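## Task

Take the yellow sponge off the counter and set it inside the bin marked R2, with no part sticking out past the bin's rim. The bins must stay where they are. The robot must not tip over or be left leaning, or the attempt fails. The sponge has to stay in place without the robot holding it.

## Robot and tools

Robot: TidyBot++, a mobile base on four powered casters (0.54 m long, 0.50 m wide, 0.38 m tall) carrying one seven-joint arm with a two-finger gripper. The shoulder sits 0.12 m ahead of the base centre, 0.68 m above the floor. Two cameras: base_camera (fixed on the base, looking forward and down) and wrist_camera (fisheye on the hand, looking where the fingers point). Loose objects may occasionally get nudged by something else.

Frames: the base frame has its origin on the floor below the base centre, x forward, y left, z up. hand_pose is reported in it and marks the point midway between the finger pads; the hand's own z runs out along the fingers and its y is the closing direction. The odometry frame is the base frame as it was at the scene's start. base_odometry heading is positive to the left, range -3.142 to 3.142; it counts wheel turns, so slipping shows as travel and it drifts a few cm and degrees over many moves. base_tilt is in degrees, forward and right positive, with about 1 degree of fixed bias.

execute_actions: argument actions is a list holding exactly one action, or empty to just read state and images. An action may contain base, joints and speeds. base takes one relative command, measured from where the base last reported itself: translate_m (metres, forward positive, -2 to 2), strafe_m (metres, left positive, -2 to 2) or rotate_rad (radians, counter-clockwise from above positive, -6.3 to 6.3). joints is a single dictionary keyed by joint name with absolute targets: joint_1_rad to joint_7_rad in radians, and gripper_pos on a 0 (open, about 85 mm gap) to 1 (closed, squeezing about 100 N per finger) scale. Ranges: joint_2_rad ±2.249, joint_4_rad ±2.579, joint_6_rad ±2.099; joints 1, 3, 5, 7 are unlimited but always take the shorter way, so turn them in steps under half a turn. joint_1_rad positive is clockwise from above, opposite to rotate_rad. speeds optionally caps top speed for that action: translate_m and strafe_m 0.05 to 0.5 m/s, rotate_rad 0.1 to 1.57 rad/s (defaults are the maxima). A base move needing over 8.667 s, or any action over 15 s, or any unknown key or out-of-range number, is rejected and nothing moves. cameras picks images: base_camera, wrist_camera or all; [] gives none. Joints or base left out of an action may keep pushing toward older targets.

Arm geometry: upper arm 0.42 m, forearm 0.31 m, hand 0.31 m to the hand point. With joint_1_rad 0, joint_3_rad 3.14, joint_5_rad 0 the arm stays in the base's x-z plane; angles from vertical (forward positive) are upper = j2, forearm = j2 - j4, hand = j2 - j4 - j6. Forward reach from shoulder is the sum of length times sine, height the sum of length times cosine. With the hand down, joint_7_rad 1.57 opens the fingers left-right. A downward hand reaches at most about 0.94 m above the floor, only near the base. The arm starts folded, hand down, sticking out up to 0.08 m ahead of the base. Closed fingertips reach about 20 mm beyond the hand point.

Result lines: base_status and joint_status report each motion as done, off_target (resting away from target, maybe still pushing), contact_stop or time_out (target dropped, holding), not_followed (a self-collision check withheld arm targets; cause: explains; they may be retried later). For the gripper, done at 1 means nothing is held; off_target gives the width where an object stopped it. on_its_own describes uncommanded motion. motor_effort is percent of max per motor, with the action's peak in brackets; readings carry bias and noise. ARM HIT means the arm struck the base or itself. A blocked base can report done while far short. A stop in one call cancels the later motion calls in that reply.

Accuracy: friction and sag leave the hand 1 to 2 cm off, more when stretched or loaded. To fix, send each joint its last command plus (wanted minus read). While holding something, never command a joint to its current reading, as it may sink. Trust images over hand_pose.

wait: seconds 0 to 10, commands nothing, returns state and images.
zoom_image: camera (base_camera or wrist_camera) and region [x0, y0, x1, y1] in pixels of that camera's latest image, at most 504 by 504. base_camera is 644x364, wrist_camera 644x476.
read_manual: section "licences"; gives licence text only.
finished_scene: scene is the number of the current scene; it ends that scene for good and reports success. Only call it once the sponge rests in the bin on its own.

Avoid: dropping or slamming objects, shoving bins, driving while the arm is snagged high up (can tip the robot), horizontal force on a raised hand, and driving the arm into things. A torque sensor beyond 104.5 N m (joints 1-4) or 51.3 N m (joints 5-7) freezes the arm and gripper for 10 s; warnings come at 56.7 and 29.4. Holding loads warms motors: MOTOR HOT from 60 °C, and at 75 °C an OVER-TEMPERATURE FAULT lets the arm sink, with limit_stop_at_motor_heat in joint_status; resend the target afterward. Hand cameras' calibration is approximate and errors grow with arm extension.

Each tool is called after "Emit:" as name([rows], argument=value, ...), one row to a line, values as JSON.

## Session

Emit:
execute_actions(actions=[])

Scene clock: 0.00 s.
base_odometry: x=+0.000 y=+0.000 heading=+0.000 (m, m, rad; odometry frame)
base_tilt: forward=-0.2 right=-0.3 (deg)
base_status: not commanded
joint_positions: joint_1_rad=-0.049 joint_2_rad=-0.361 joint_3_rad=+3.097 joint_4_rad=-2.555 joint_5_rad=+0.045 joint_6_rad=-0.886 joint_7_rad=+1.582 gripper_pos=+0.000
joint_status: not commanded
motor_effort: joint_1_rad=+0 joint_2_rad=-1 joint_3_rad=+1 joint_4_rad=+14 joint_5_rad=+1 joint_6_rad=+0 joint_7_rad=+1 (%)
hand_pose: x=+0.2447 y=+0.0003 z=+0.5814 quat_wxyz=(+0.025, +0.997, +0.065, +0.031) (m; base frame)
pictures: base_camera, wrist_camera
camera_calibration (this result's frames):
wrist_camera: T_world_to_cam=[[0.153429, -0.987959, 0.0199053, -0.0481821], [-0.983636, -0.154621, -0.0924801, 0.359322], [0.0944444, -0.00539044, -0.995516, 0.691369], [0, 0, 0, 1]] pos_world=[0.295539, 0.0116835, 0.722458]
Images, in order (width x height): base_camera 644x364, wrist_camera 644x476.

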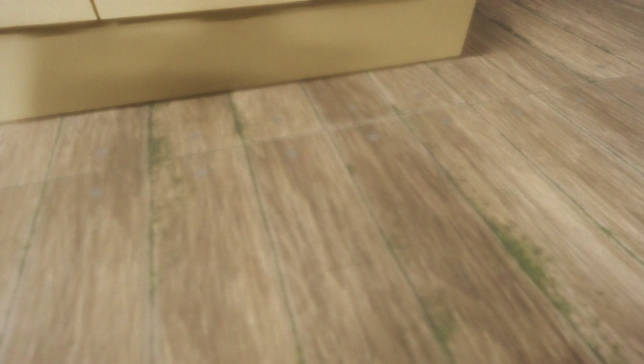

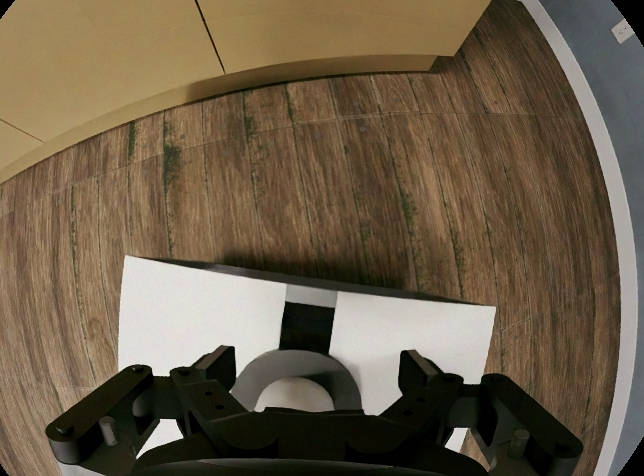

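Emit:
execute_actions([
  {"base": {"rotate_rad": 0.31}, "joints": {"joint_1_rad": -0.45, "joint_2_rad": -0.3, "joint_3_rad": 3.16, "joint_4_rad": -1.35, "joint_5_rad": -0.03, "joint_6_rad": -1.05}},
])

Scene clock: 18.20 s.
base_odometry: x=+0.000 y=+0.000 heading=+0.309 (m, m, rad; odometry frame)
base_tilt: forward=-0.3 right=-0.3 (deg)
base_status: done
joint_positions: joint_1_rad=-0.432 joint_2_rad=-0.321 joint_3_rad=+3.139 joint_4_rad=-1.367 joint_5_rad=+0.000 joint_6_rad=-1.017 joint_7_rad=+1.582 gripper_pos=+0.000
joint_status: all done
motor_effort: joint_1_rad=+0(2) joint_2_rad=-9(8) joint_3_rad=+1(1) joint_4_rad=+19(19) joint_5_rad=+1(0) joint_6_rad=+7(7) joint_7_rad=+1(1) (%)
hand_pose: x=+0.4934 y=+0.1755 z=+1.0912 quat_wxyz=(-0.108, +0.837, +0.190, +0.502) (m; base frame)
pictures: base_camera, wrist_camera
camera_calibration (this result's frames):
wrist_camera: T_world_to_cam=[[0.46293, -0.886265, 0.0151637, -0.0887629], [-0.386665, -0.217305, -0.896253, 1.27173], [0.797612, 0.409039, -0.443285, 0.154102], [0, 0, 0, 1]] pos_world=[0.409911, 0.134652, 1.20945]
Images, in order (width x height): base_camera 644x364, wrist_camera 644x476.

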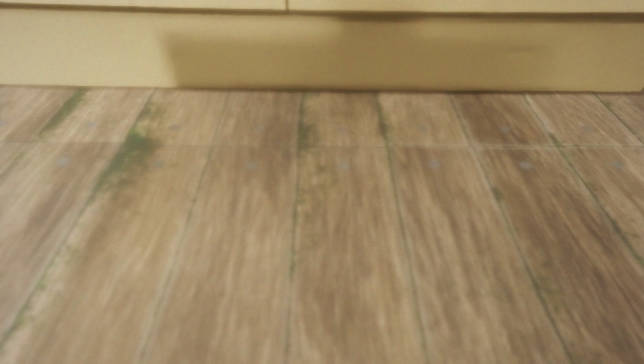

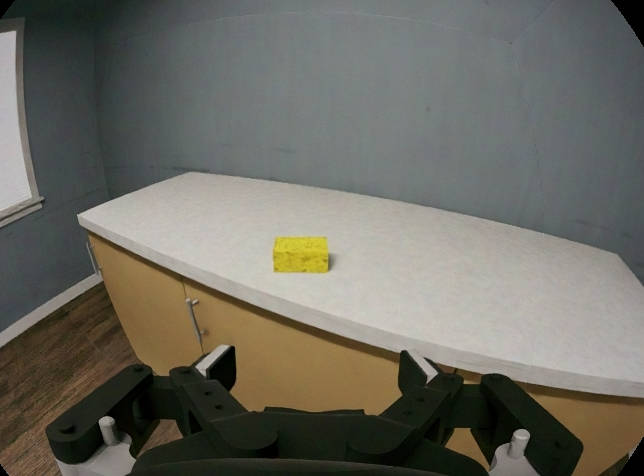

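Emit:
zoom_image(camera="wrist_camera", region=[240, 215, 360, 325])

Region (240, 215, 360, 325) of wrist_camera's 644x476 image, scaled by 4.200; it fills the top 462 rows of this view, and the rest is white.

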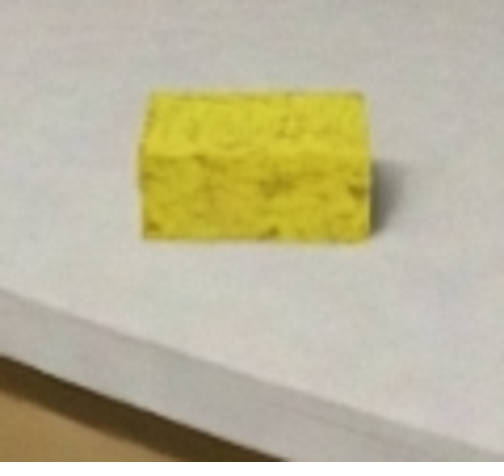

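Emit:
execute_actions([
  {"base": {"strafe_m": 0.375}, "joints": {"joint_1_rad": 0.02, "joint_6_rad": -1.25}},
])

Scene clock: 73.50 s.
base_odometry: x=-0.115 y=+0.357 heading=+0.310 (m, m, rad; odometry frame)
base_tilt: forward=-0.3 right=-0.3 (deg)
base_status: done
joint_positions: joint_1_rad=+0.003 joint_2_rad=-0.319 joint_3_rad=+3.148 joint_4_rad=-1.367 joint_5_rad=-0.004 joint_6_rad=-1.219 joint_7_rad=+1.582 gripper_pos=+0.000
joint_status: all done
motor_effort: joint_1_rad=+0(2) joint_2_rad=-8(8) joint_3_rad=+1(1) joint_4_rad=+18(19) joint_5_rad=+1(0) joint_6_rad=+6(7) joint_7_rad=+1(1) (%)
hand_pose: x=+0.4986 y=-0.0015 z=+1.0385 quat_wxyz=(+0.001, +0.906, +0.001, +0.423) (m; base frame)
pictures: base_camera, wrist_camera
camera_calibration (this result's frames):
wrist_camera: T_world_to_cam=[[0.0422171, -0.999108, -0.000639577, -0.0212819], [-0.614574, -0.025464, -0.788448, 1.18995], [0.787729, 0.0336791, -0.615101, 0.381853], [0, 0, 0, 1]] pos_world=[0.431415, -0.0038225, 1.17308]
Images, in order (width x height): base_camera 644x364, wrist_camera 644x476.

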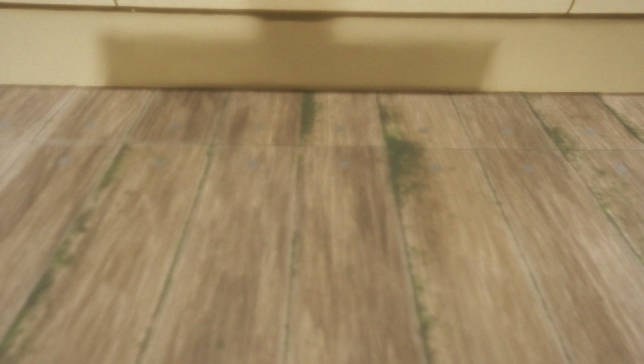

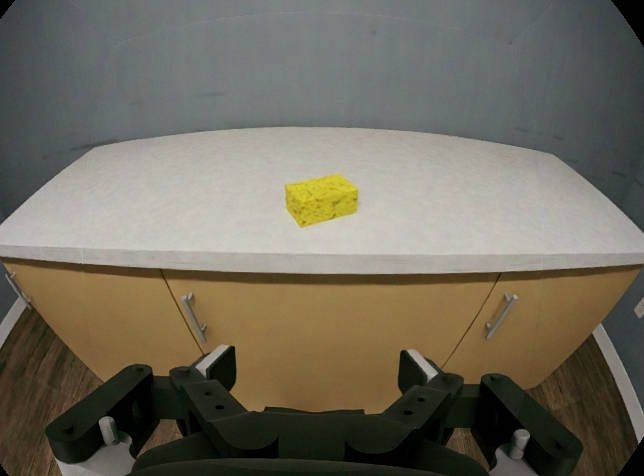

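Emit:
zoom_image(camera="wrist_camera", region=[260, 160, 390, 280])

Region (260, 160, 390, 280) of wrist_camera's 644x476 image, scaled by 3.877; it fills the top 465 rows of this view, and the rest is white.

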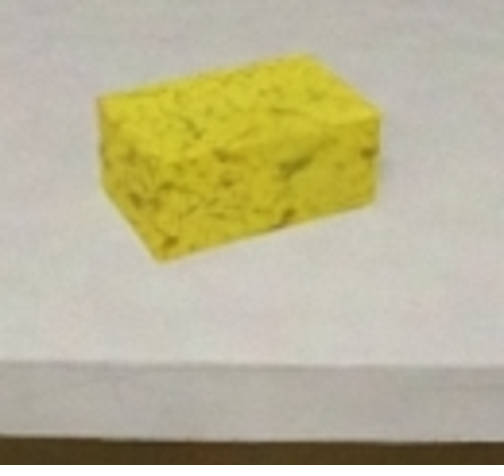

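Emit:
execute_actions([
  {"base": {"translate_m": 0.43}, "joints": {"joint_2_rad": -0.036, "joint_4_rad": -0.903, "joint_6_rad": -2.09, "joint_7_rad": 0.468}},
])

Scene clock: 123.67 s.
base_odometry: x=+0.295 y=+0.489 heading=+0.310 (m, m, rad; odometry frame)
base_tilt: forward=-0.3 right=-0.3 (deg)
base_status: done
joint_positions: joint_1_rad=+0.003 joint_2_rad=-0.032 joint_3_rad=+3.148 joint_4_rad=-0.925 joint_5_rad=-0.004 joint_6_rad=-2.058 joint_7_rad=+0.492 gripper_pos=+0.000
joint_status: all done
motor_effort: joint_1_rad=+0(1) joint_2_rad=-13(16) joint_3_rad=+1(1) joint_4_rad=+13(19) joint_5_rad=+1(0) joint_6_rad=+1(6) joint_7_rad=+1(1) (%)
hand_pose: x=+0.4095 y=-0.0003 z=+0.9937 quat_wxyz=(-0.050, +0.852, -0.514, +0.081) (m; base frame)
pictures: base_camera, wrist_camera
camera_calibration (this result's frames):
wrist_camera: T_world_to_cam=[[-0.850476, -0.486503, -0.20001, 0.547517], [-0.470677, 0.87361, -0.123568, 0.380593], [0.234847, -0.0109511, -0.971971, 1.00544], [0, 0, 0, 1]] pos_world=[0.408661, -0.0551103, 1.1338]
Images, in order (width x height): base_camera 644x364, wrist_camera 644x476.

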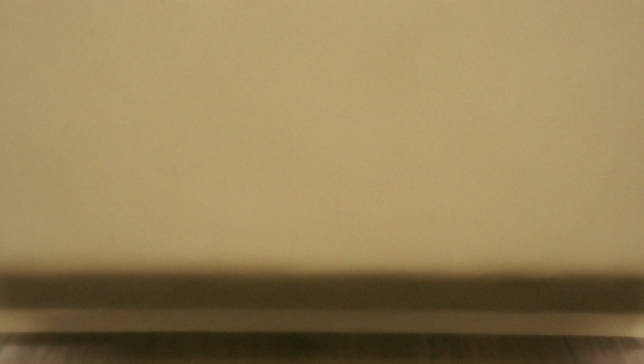

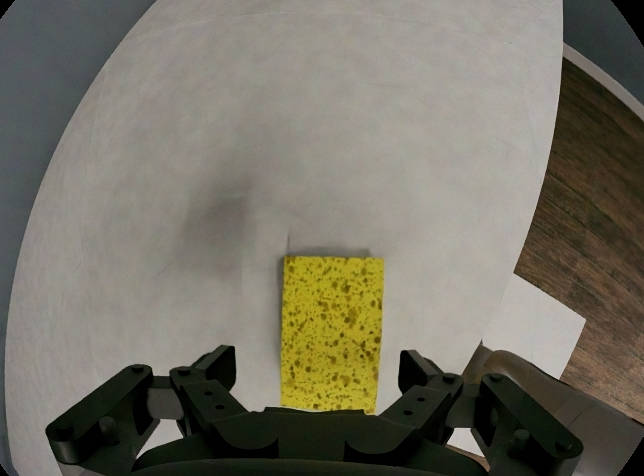

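Emit:
zoom_image(camera="wrist_camera", region=[210, 230, 440, 430])

Region (210, 230, 440, 430) of wrist_camera's 644x476 image, scaled by 2.191; it fills the top 438 rows of this view, and the rest is white.

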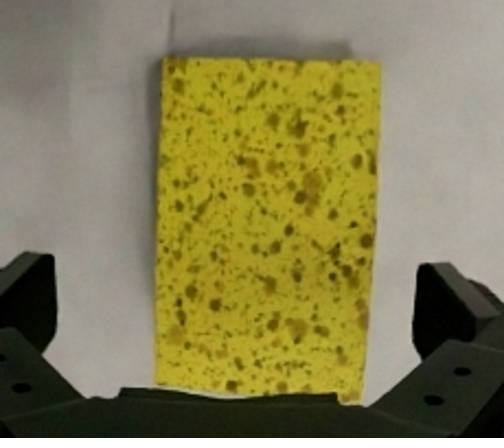

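Emit:
execute_actions([
  {"joints": {"joint_2_rad": 0.012, "joint_4_rad": -0.998}},
], cameras=["wrist_camera"])

Scene clock: 158.03 s.
base_odometry: x=+0.295 y=+0.489 heading=+0.310 (m, m, rad; odometry frame)
base_tilt: forward=-0.3 right=-0.3 (deg)
base_status: not commanded
joint_positions: joint_1_rad=+0.003 joint_2_rad=+0.002 joint_3_rad=+3.148 joint_4_rad=-0.983 joint_5_rad=-0.004 joint_6_rad=-2.058 joint_7_rad=+0.492 gripper_pos=+0.000
joint_status: all done
motor_effort: joint_1_rad=+0(1) joint_2_rad=-14(16) joint_3_rad=+1(1) joint_4_rad=+14(14) joint_5_rad=+1(1) joint_6_rad=+0(1) joint_7_rad=+1(1) (%)
hand_pose: x=+0.4124 y=-0.0003 z=+0.9666 quat_wxyz=(-0.027, +0.855, -0.516, +0.041) (m; base frame)
pictures: wrist_camera
camera_calibration (this result's frames):
wrist_camera: T_world_to_cam=[[-0.865243, -0.486398, -0.121535, 0.474846], [-0.48, 0.873677, -0.0793033, 0.339652], [0.144755, -0.0102801, -0.989414, 1.03235], [0, 0, 0, 1]] pos_world=[0.424452, -0.0551686, 1.10607]
Images, in order (width x height): wrist_camera 644x476.

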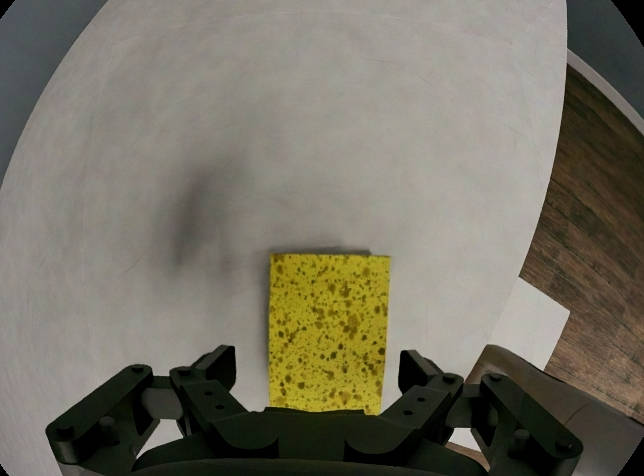

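Emit:
zoom_image(camera="wrist_camera", region=[210, 230, 440, 430])

Region (210, 230, 440, 430) of wrist_camera's 644x476 image, scaled by 2.191; it fills the top 438 rows of this view, and the rest is white.

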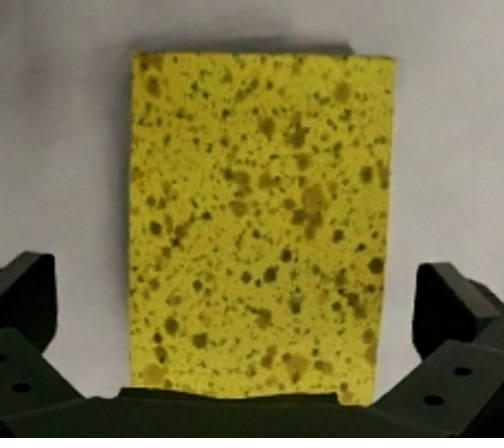

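Emit:
execute_actions([
  {"joints": {"joint_2_rad": 0.031, "joint_4_rad": -1.067}},
], cameras=["wrist_camera"])

Scene clock: 178.20 s.
base_odometry: x=+0.295 y=+0.489 heading=+0.310 (m, m, rad; odometry frame)
base_tilt: forward=-0.2 right=-0.2 (deg)
base_status: not commanded
joint_positions: joint_1_rad=+0.003 joint_2_rad=+0.018 joint_3_rad=+3.148 joint_4_rad=-1.050 joint_5_rad=-0.004 joint_6_rad=-2.058 joint_7_rad=+0.492 gripper_pos=+0.000
joint_status: all done
motor_effort: joint_1_rad=+0(0) joint_2_rad=-16(16) joint_3_rad=+1(1) joint_4_rad=+14(15) joint_5_rad=+1(1) joint_6_rad=+0(0) joint_7_rad=+0(0) (%)
hand_pose: x=+0.4068 y=-0.0002 z=+0.9428 quat_wxyz=(-0.006, +0.856, -0.517, +0.006) (m; base frame)
pictures: wrist_camera
camera_calibration (this result's frames):
wrist_camera: T_world_to_cam=[[-0.872346, -0.486334, -0.0499224, 0.402479], [-0.484884, 0.873721, -0.0387243, 0.29871], [0.0624512, -0.00957441, -0.998002, 1.05122], [0, 0, 0, 1]] pos_world=[0.430291, -0.0551856, 1.08078]
Images, in order (width x height): wrist_camera 644x476.

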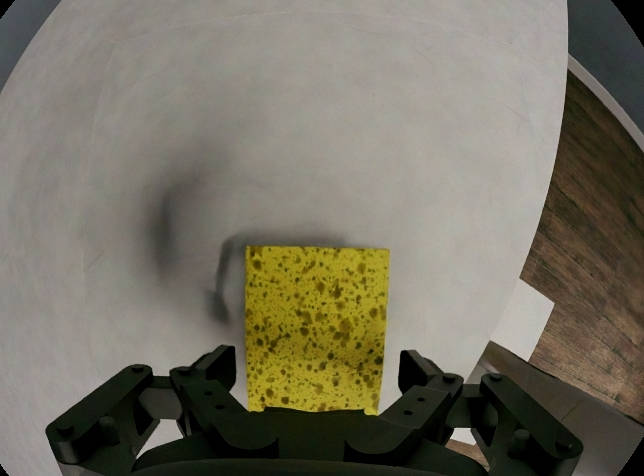

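Emit:
execute_actions([
  {"joints": {"gripper_pos": 1.0}},
], cameras=["wrist_camera"])

Scene clock: 199.30 s.
base_odometry: x=+0.295 y=+0.489 heading=+0.310 (m, m, rad; odometry frame)
base_tilt: forward=-0.2 right=-0.3 (deg)
base_status: not commanded
joint_positions: joint_1_rad=+0.003 joint_2_rad=+0.017 joint_3_rad=+3.148 joint_4_rad=-1.044 joint_5_rad=-0.004 joint_6_rad=-2.060 joint_7_rad=+0.492 gripper_pos=+0.392
joint_status: gripper_pos off_target (ended at +0.392, target +1.000)
motor_effort: joint_1_rad=+0(0) joint_2_rad=-16(16) joint_3_rad=+0(1) joint_4_rad=+14(14) joint_5_rad=+1(1) joint_6_rad=+0(7) joint_7_rad=+1(0) (%)
hand_pose: x=+0.4069 y=-0.0002 z=+0.9447 quat_wxyz=(-0.007, +0.856, -0.517, +0.008) (m; base frame)
pictures: wrist_camera
camera_calibration (this result's frames):
wrist_camera: T_world_to_cam=[[-0.872091, -0.486344, -0.0541075, 0.406492], [-0.484699, 0.873715, -0.041104, 0.300999], [0.0672652, -0.00962056, -0.997689, 1.05093], [0, 0, 0, 1]] pos_world=[0.429701, -0.0551825, 1.08286]
Images, in order (width x height): wrist_camera 644x476.

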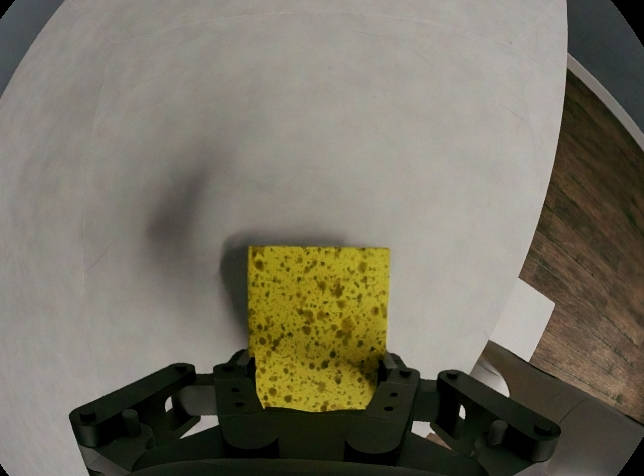

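Emit:
execute_actions([
  {"base": {"translate_m": -0.9}, "joints": {"joint_1_rad": -2.85, "joint_2_rad": -0.35, "joint_6_rad": -1.4, "joint_7_rad": 1.6}},
])

Scene clock: 216.53 s.
base_odometry: x=-0.562 y=+0.213 heading=+0.311 (m, m, rad; odometry frame)
base_tilt: forward=-0.3 right=-0.3 (deg)
base_status: done
joint_positions: joint_1_rad=-2.834 joint_2_rad=-0.335 joint_3_rad=+3.150 joint_4_rad=-1.059 joint_5_rad=-0.006 joint_6_rad=-1.433 joint_7_rad=+1.570 gripper_pos=+0.392
joint_status: all done
motor_effort: joint_1_rad=+0(2) joint_2_rad=-4(19) joint_3_rad=+1(2) joint_4_rad=+15(15) joint_5_rad=+1(3) joint_6_rad=+6(8) joint_7_rad=+1(1) (%)
hand_pose: x=-0.1946 y=+0.1003 z=+1.1424 quat_wxyz=(-0.467, +0.138, +0.870, +0.070) (m; base frame)
pictures: base_camera, wrist_camera
camera_calibration (this result's frames):
wrist_camera: T_world_to_cam=[[0.265939, 0.963971, -0.0061163, -0.0373393], [0.504217, -0.144505, -0.851401, 1.15005], [-0.821609, 0.223336, -0.52448, 0.552665], [0, 0, 0, 1]] pos_world=[-0.11587, 0.0787512, 1.26879]
Images, in order (width x height): base_camera 644x364, wrist_camera 644x476.

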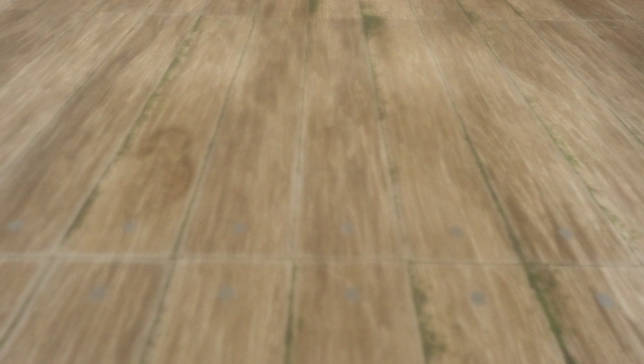

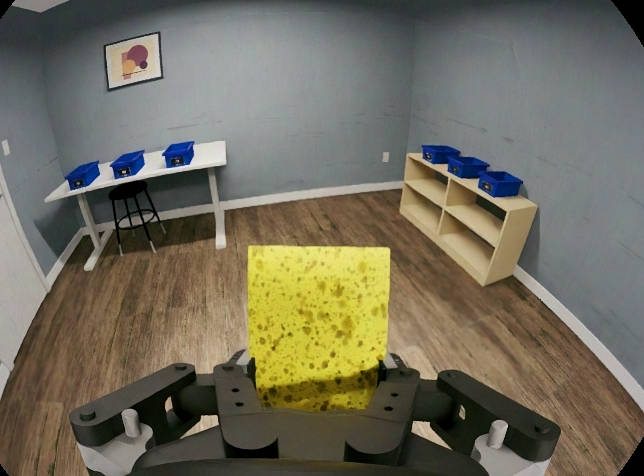

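Emit:
zoom_image(camera="wrist_camera", region=[55, 135, 205, 200])

Emit:
zoom_image(camera="wrist_camera", region=[410, 140, 530, 205])

Region (55, 135, 205, 200) of wrist_camera's 644x476 image, scaled by 3.360; it fills the top 218 rows of this view, and the rest is white.

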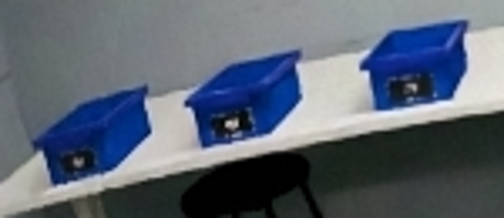

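Region (410, 140, 530, 205) of wrist_camera's 644x476 image, scaled by 4.200; it fills the top 273 rows of this view, and the rest is white.

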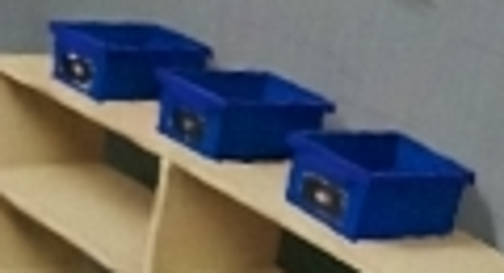

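Emit:
execute_actions(actions=[])

Scene clock: 262.00 s.
base_odometry: x=-0.562 y=+0.213 heading=+0.311 (m, m, rad; odometry frame)
base_tilt: forward=-0.3 right=-0.3 (deg)
base_status: done
joint_positions: joint_1_rad=-2.834 joint_2_rad=-0.335 joint_3_rad=+3.150 joint_4_rad=-1.059 joint_5_rad=-0.006 joint_6_rad=-1.433 joint_7_rad=+1.570 gripper_pos=+0.392
joint_status: all done
motor_effort: joint_1_rad=-1(2) joint_2_rad=-3(19) joint_3_rad=+1(2) joint_4_rad=+15(15) joint_5_rad=+1(3) joint_6_rad=+6(8) joint_7_rad=+0(1) (%)
hand_pose: x=-0.1946 y=+0.1003 z=+1.1424 quat_wxyz=(-0.467, +0.138, +0.870, +0.070) (m; base frame)
pictures: base_camera, wrist_camera
camera_calibration (this result's frames):
wrist_camera: T_world_to_cam=[[0.265938, 0.963971, -0.00611569, -0.0373399], [0.504217, -0.144504, -0.851401, 1.15005], [-0.821609, 0.223336, -0.52448, 0.552665], [0, 0, 0, 1]] pos_world=[-0.11587, 0.078751, 1.26879]
Images, in order (width x height): base_camera 644x364, wrist_camera 644x476.

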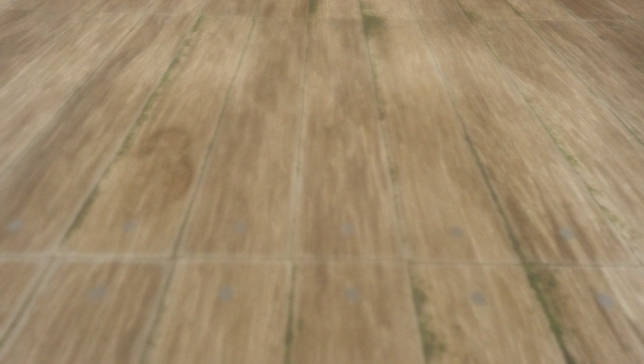

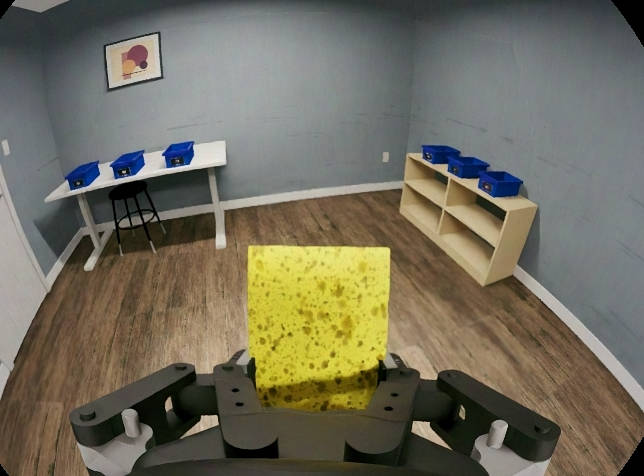

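Emit:
zoom_image(camera="wrist_camera", region=[50, 130, 230, 200])

Emit:
zoom_image(camera="wrist_camera", region=[400, 135, 540, 210])

Region (50, 130, 230, 200) of wrist_camera's 644x476 image, scaled by 2.800.

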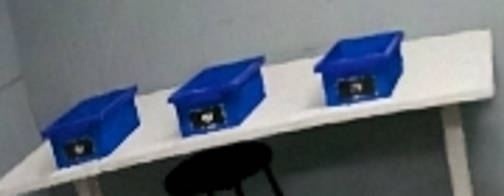

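Region (400, 135, 540, 210) of wrist_camera's 644x476 image, scaled by 3.600; it fills the top 270 rows of this view, and the rest is white.

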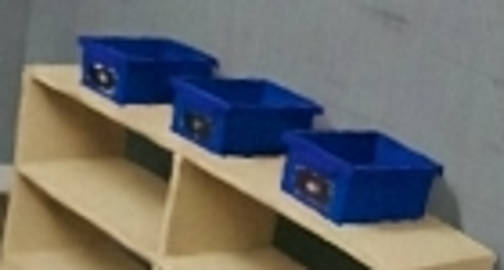

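Emit:
execute_actions([
  {"base": {"translate_m": -1.5}, "joints": {"joint_1_rad": -4.52, "joint_2_rad": 1.0, "joint_3_rad": 3.16, "joint_4_rad": -0.4, "joint_5_rad": 0.97, "joint_6_rad": -1.33, "joint_7_rad": 0.33}},
])

Scene clock: 381.20 s.
base_odometry: x=-1.989 y=-0.248 heading=+0.312 (m, m, rad; odometry frame)
base_tilt: forward=-0.3 right=-0.2 (deg)
base_status: done
joint_positions: joint_1_rad=-4.515 joint_2_rad=+0.992 joint_3_rad=+3.154 joint_4_rad=-0.422 joint_5_rad=+0.941 joint_6_rad=-1.360 joint_7_rad=+0.359 gripper_pos=+0.392
joint_status: all done
motor_effort: joint_1_rad=+0(5) joint_2_rad=-48(50) joint_3_rad=+4(5) joint_4_rad=+17(19) joint_5_rad=+8(9) joint_6_rad=+2(7) joint_7_rad=+1(1) (%)
hand_pose: x=-0.2726 y=-0.6901 z=+0.7966 quat_wxyz=(-0.485, -0.081, +0.870, -0.029) (m; base frame)
pictures: base_camera, wrist_camera
camera_calibration (this result's frames):
wrist_camera: T_world_to_cam=[[-0.210041, 0.977257, 0.0291636, 0.594579], [0.483252, 0.129703, -0.86582, 0.975695], [-0.849912, -0.167765, -0.499504, 0.186206], [0, 0, 0, 1]] pos_world=[-0.188361, -0.676369, 0.920448]
Images, in order (width x height): base_camera 644x364, wrist_camera 644x476.

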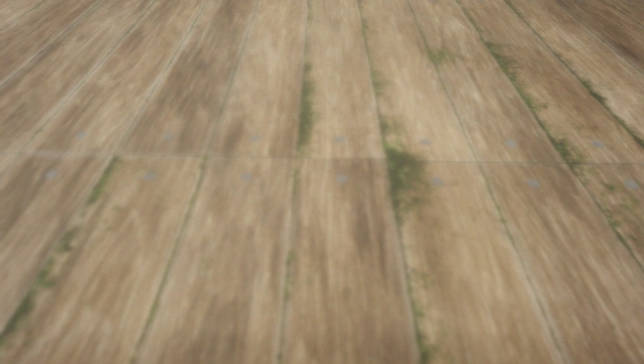

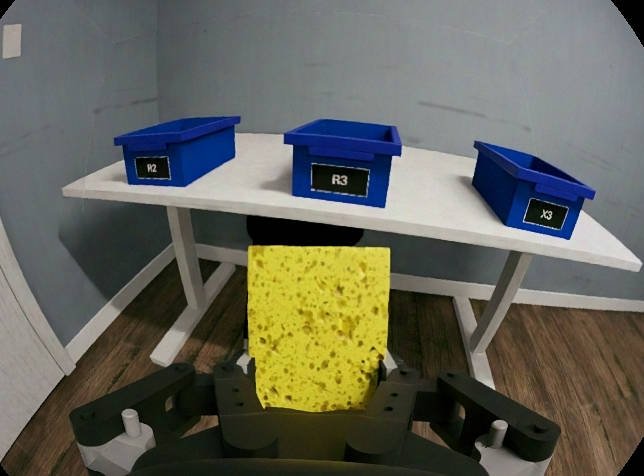

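Emit:
zoom_image(camera="wrist_camera", region=[60, 100, 260, 220])

Region (60, 100, 260, 220) of wrist_camera's 644x476 image, scaled by 2.520; it fills the top 302 rows of this view, and the rest is white.

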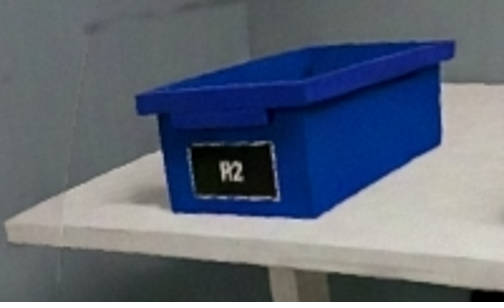

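Emit:
execute_actions([
  {"base": {"rotate_rad": -1.877}, "joints": {"joint_1_rad": -5.04, "joint_2_rad": -0.12, "joint_3_rad": 3.14, "joint_4_rad": -1.1, "joint_5_rad": -0.03, "joint_6_rad": -1.9, "joint_7_rad": -0.03}},
])

Scene clock: 451.00 s.
base_odometry: x=-1.989 y=-0.248 heading=-1.564 (m, m, rad; odometry frame)
base_tilt: forward=-0.2 right=-0.3 (deg)
base_status: done
joint_positions: joint_1_rad=-5.022 joint_2_rad=-0.108 joint_3_rad=+3.154 joint_4_rad=-1.078 joint_5_rad=-0.001 joint_6_rad=-1.870 joint_7_rad=+0.000 gripper_pos=+0.392
joint_status: all done
motor_effort: joint_1_rad=+0(4) joint_2_rad=-10(52) joint_3_rad=+1(5) joint_4_rad=+15(19) joint_5_rad=+1(8) joint_6_rad=+2(2) joint_7_rad=+1(0) (%)
hand_pose: x=+0.2099 y=-0.2926 z=+0.9805 quat_wxyz=(+0.023, -0.146, +0.978, -0.148) (m; base frame)
pictures: base_camera, wrist_camera
camera_calibration (this result's frames):
wrist_camera: T_world_to_cam=[[-0.299045, 0.895586, -0.329389, 0.648434], [0.951906, 0.304102, -0.0373826, -0.00943885], [0.0666884, -0.324726, -0.943454, 0.951777], [0, 0, 0, 1]] pos_world=[0.139424, -0.268791, 1.11119]
Images, in order (width x height): base_camera 644x364, wrist_camera 644x476.

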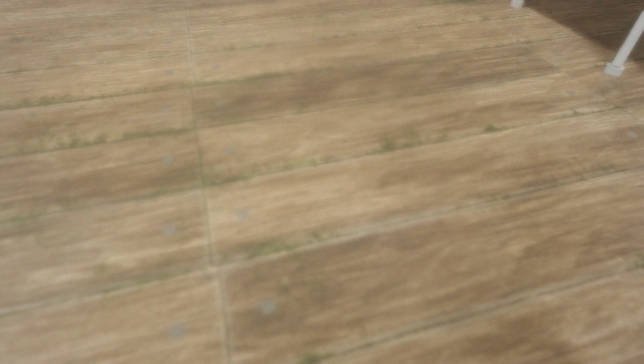

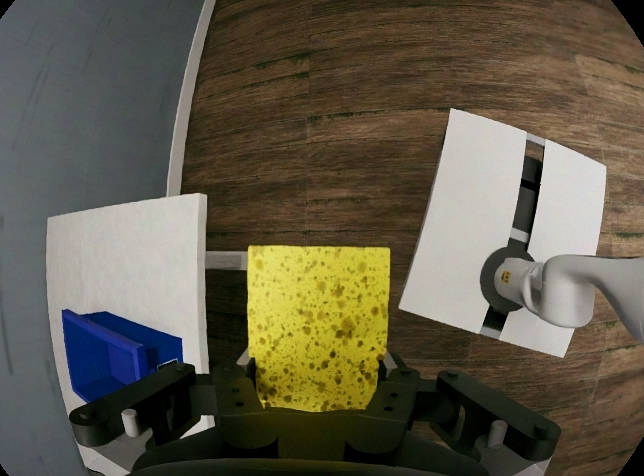

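Emit:
execute_actions([
  {"base": {"translate_m": 1.08}, "joints": {"joint_1_rad": -5.04, "joint_2_rad": 0.34, "joint_3_rad": 3.14, "joint_4_rad": -0.612, "joint_5_rad": -0.03, "joint_6_rad": -2.065, "joint_7_rad": -0.03}},
])

Scene clock: 517.83 s.
base_odometry: x=-1.984 y=-1.329 heading=-1.565 (m, m, rad; odometry frame)
base_tilt: forward=-0.3 right=-0.2 (deg)
base_status: done
joint_positions: joint_1_rad=-5.032 joint_2_rad=+0.340 joint_3_rad=+3.154 joint_4_rad=-0.635 joint_5_rad=-0.005 joint_6_rad=-2.033 joint_7_rad=+0.000 gripper_pos=+0.393
joint_status: all done
motor_effort: joint_1_rad=+0(2) joint_2_rad=-26(29) joint_3_rad=+0(1) joint_4_rad=+14(15) joint_5_rad=+0(0) joint_6_rad=+1(2) joint_7_rad=+1(0) (%)
hand_pose: x=+0.2566 y=-0.4201 z=+0.9465 quat_wxyz=(+0.010, -0.154, +0.986, -0.066) (m; base frame)
pictures: base_camera, wrist_camera
camera_calibration (this result's frames):
wrist_camera: T_world_to_cam=[[-0.324087, 0.931008, -0.167902, 0.633885], [0.945827, 0.322523, -0.0372773, -0.00718222], [0.0194467, -0.170887, -0.985099, 0.99136], [0, 0, 0, 1]] pos_world=[0.192948, -0.418425, 1.08275]
Images, in order (width x height): base_camera 644x364, wrist_camera 644x476.

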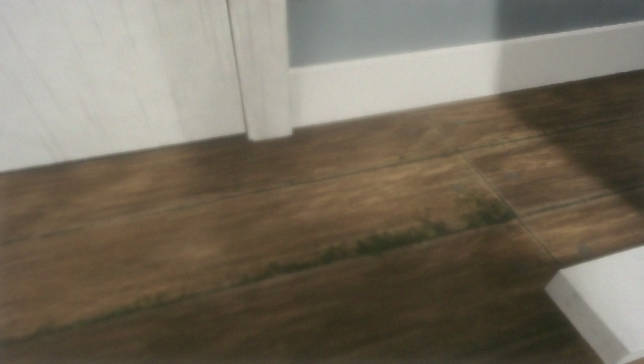

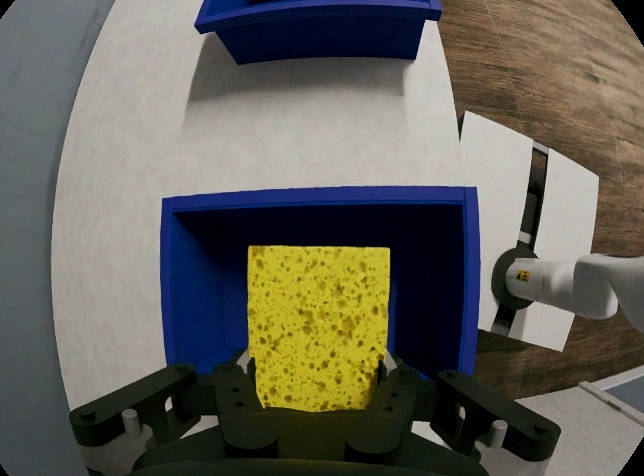

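Emit:
execute_actions([
  {"joints": {"joint_1_rad": -5.04, "joint_2_rad": 0.34, "joint_3_rad": 3.14, "joint_4_rad": -1.205, "joint_5_rad": -0.03, "joint_6_rad": -1.57, "joint_7_rad": -0.03}},
])

Scene clock: 543.47 s.
base_odometry: x=-1.984 y=-1.329 heading=-1.565 (m, m, rad; odometry frame)
base_tilt: forward=-0.2 right=-0.2 (deg)
base_status: not commanded
joint_positions: joint_1_rad=-5.032 joint_2_rad=+0.340 joint_3_rad=+3.154 joint_4_rad=-1.187 joint_5_rad=-0.005 joint_6_rad=-1.601 joint_7_rad=+0.000 gripper_pos=+0.393
joint_status: all done
motor_effort: joint_1_rad=+0(1) joint_2_rad=-29(32) joint_3_rad=+1(2) joint_4_rad=+16(16) joint_5_rad=+1(1) joint_6_rad=-1(0) joint_7_rad=+1(1) (%)
hand_pose: x=+0.2612 y=-0.4361 z=+0.7810 quat_wxyz=(+0.001, -0.153, +0.988, -0.007) (m; base frame)
pictures: base_camera, wrist_camera
camera_calibration (this result's frames):
wrist_camera: T_world_to_cam=[[-0.325752, 0.944231, -0.0480904, 0.535033], [0.94531, 0.324389, -0.0340699, -0.0140566], [-0.0165698, -0.0565587, -0.998262, 0.895], [0, 0, 0, 1]] pos_world=[0.202406, -0.450016, 0.918695]
Images, in order (width x height): base_camera 644x364, wrist_camera 644x476.

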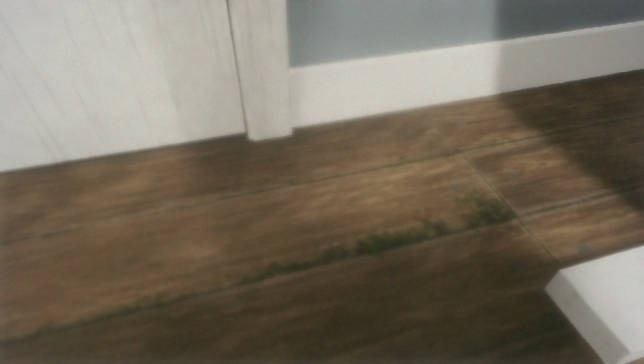

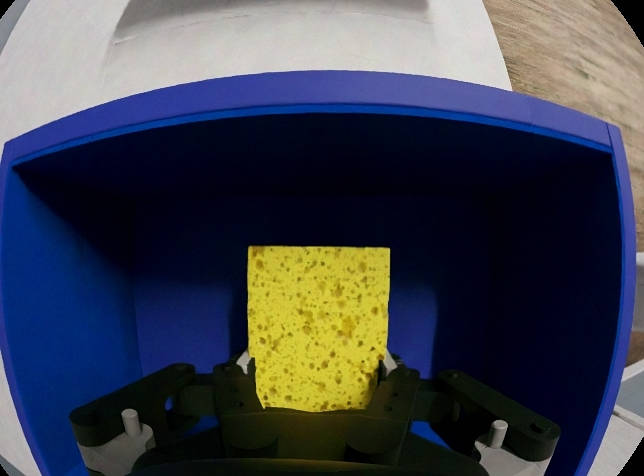

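Emit:
execute_actions([
  {"joints": {"joint_1_rad": -5.04, "joint_2_rad": 0.34, "joint_3_rad": 3.14, "joint_4_rad": -1.278, "joint_5_rad": -0.03, "joint_6_rad": -1.5, "joint_7_rad": -0.03}},
], cameras=["wrist_camera"])

Scene clock: 560.93 s.
base_odometry: x=-1.984 y=-1.329 heading=-1.565 (m, m, rad; odometry frame)
base_tilt: forward=-0.2 right=-0.2 (deg)
base_status: not commanded
joint_positions: joint_1_rad=-5.032 joint_2_rad=+0.338 joint_3_rad=+3.154 joint_4_rad=-1.262 joint_5_rad=-0.005 joint_6_rad=-1.531 joint_7_rad=+0.000 gripper_pos=+0.393
joint_status: all done
motor_effort: joint_1_rad=+0(0) joint_2_rad=-28(31) joint_3_rad=+1(0) joint_4_rad=+16(16) joint_5_rad=+1(1) joint_6_rad=-1(0) joint_7_rad=+0(1) (%)
hand_pose: x=+0.2606 y=-0.4346 z=+0.7585 quat_wxyz=(+0.001, -0.153, +0.988, -0.005) (m; base frame)
pictures: wrist_camera
camera_calibration (this result's frames):
wrist_camera: T_world_to_cam=[[-0.325467, 0.94447, -0.0452573, 0.530277], [0.945393, 0.324157, -0.0339799, -0.0149511], [-0.0174225, -0.0538452, -0.998397, 0.874139], [0, 0, 0, 1]] pos_world=[0.201952, -0.448916, 0.896229]
Images, in order (width x height): wrist_camera 644x476.

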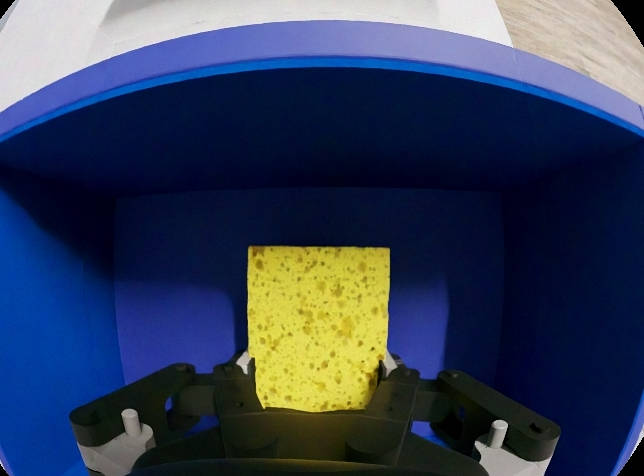

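Emit:
execute_actions([
  {"joints": {"gripper_pos": 0.1}},
], cameras=["wrist_camera"])

Scene clock: 568.70 s.
base_odometry: x=-1.984 y=-1.329 heading=-1.565 (m, m, rad; odometry frame)
base_tilt: forward=-0.2 right=-0.2 (deg)
base_status: not commanded
joint_positions: joint_1_rad=-5.032 joint_2_rad=+0.338 joint_3_rad=+3.154 joint_4_rad=-1.262 joint_5_rad=-0.005 joint_6_rad=-1.531 joint_7_rad=+0.000 gripper_pos=+0.100
joint_status: all done
motor_effort: joint_1_rad=+0(0) joint_2_rad=-28(29) joint_3_rad=+0(0) joint_4_rad=+16(17) joint_5_rad=+1(1) joint_6_rad=-1(1) joint_7_rad=+1(1) (%)
hand_pose: x=+0.2606 y=-0.4346 z=+0.7585 quat_wxyz=(+0.001, -0.153, +0.988, -0.005) (m; base frame)
pictures: wrist_camera
camera_calibration (this result's frames):
wrist_camera: T_world_to_cam=[[-0.325467, 0.94447, -0.0452574, 0.530277], [0.945393, 0.324157, -0.0339798, -0.014951], [-0.0174224, -0.0538453, -0.998397, 0.874139], [0, 0, 0, 1]] pos_world=[0.201952, -0.448916, 0.896229]
Images, in order (width x height): wrist_camera 644x476.

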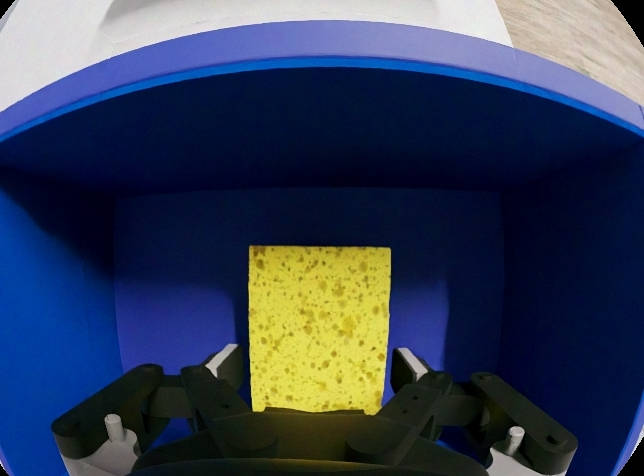

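Emit:
execute_actions([
  {"joints": {"joint_4_rad": -0.81, "joint_6_rad": -1.97, "gripper_pos": 0.0}},
], cameras=["wrist_camera"])

Scene clock: 579.00 s.
base_odometry: x=-1.984 y=-1.329 heading=-1.565 (m, m, rad; odometry frame)
base_tilt: forward=-0.3 right=-0.2 (deg)
base_status: not commanded
joint_positions: joint_1_rad=-5.032 joint_2_rad=+0.338 joint_3_rad=+3.154 joint_4_rad=-0.829 joint_5_rad=-0.005 joint_6_rad=-1.940 joint_7_rad=+0.000 gripper_pos=+0.000
joint_status: all done
motor_effort: joint_1_rad=+0(1) joint_2_rad=-28(30) joint_3_rad=+1(0) joint_4_rad=+15(16) joint_5_rad=+2(1) joint_6_rad=+0(1) joint_7_rad=+1(1) (%)
hand_pose: x=+0.2557 y=-0.4177 z=+0.8914 quat_wxyz=(+0.003, -0.154, +0.988, -0.017) (m; base frame)
pictures: wrist_camera
camera_calibration (this result's frames):
wrist_camera: T_world_to_cam=[[-0.326899, 0.942492, -0.0696141, 0.539936], [0.945004, 0.325193, -0.0348847, -0.00992266], [-0.0102405, -0.0771894, -0.996964, 0.994764], [0, 0, 0, 1]] pos_world=[0.196068, -0.428873, 1.02898]
Images, in order (width x height): wrist_camera 644x476.

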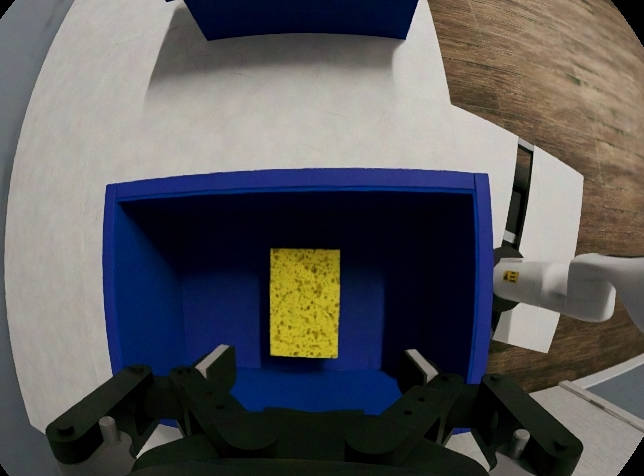

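Emit:
execute_actions([
  {"joints": {"joint_2_rad": -0.6, "joint_4_rad": -1.88, "joint_6_rad": -1.3}},
], cameras=["wrist_camera"])

Scene clock: 595.80 s.
base_odometry: x=-1.984 y=-1.329 heading=-1.565 (m, m, rad; odometry frame)
base_tilt: forward=-0.3 right=-0.3 (deg)
base_status: not commanded
joint_positions: joint_1_rad=-5.032 joint_2_rad=-0.587 joint_3_rad=+3.154 joint_4_rad=-1.861 joint_5_rad=-0.005 joint_6_rad=-1.333 joint_7_rad=+0.000 gripper_pos=+0.000
joint_status: all done
motor_effort: joint_1_rad=+0(0) joint_2_rad=+3(29) joint_3_rad=+0(1) joint_4_rad=+18(19) joint_5_rad=+1(1) joint_6_rad=+4(4) joint_7_rad=+1(1) (%)
hand_pose: x=+0.1895 y=-0.2152 z=+0.8562 quat_wxyz=(+0.046, -0.148, +0.953, -0.260) (m; base frame)
pictures: wrist_camera
camera_calibration (this result's frames):
wrist_camera: T_world_to_cam=[[-0.274586, 0.796389, -0.538857, 0.685391], [0.951036, 0.307624, -0.0299768, -0.0235764], [0.141892, -0.520704, -0.841864, 0.717622], [0, 0, 0, 1]] pos_world=[0.108796, -0.164917, 0.972761]
Images, in order (width x height): wrist_camera 644x476.

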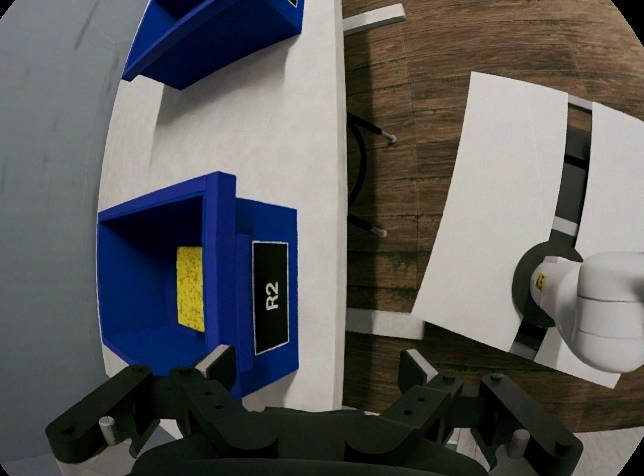

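The label reads R2 and the sponge is inside the bin.

Emit:
finished_scene(scene=2)

The scene is finished: the task was done.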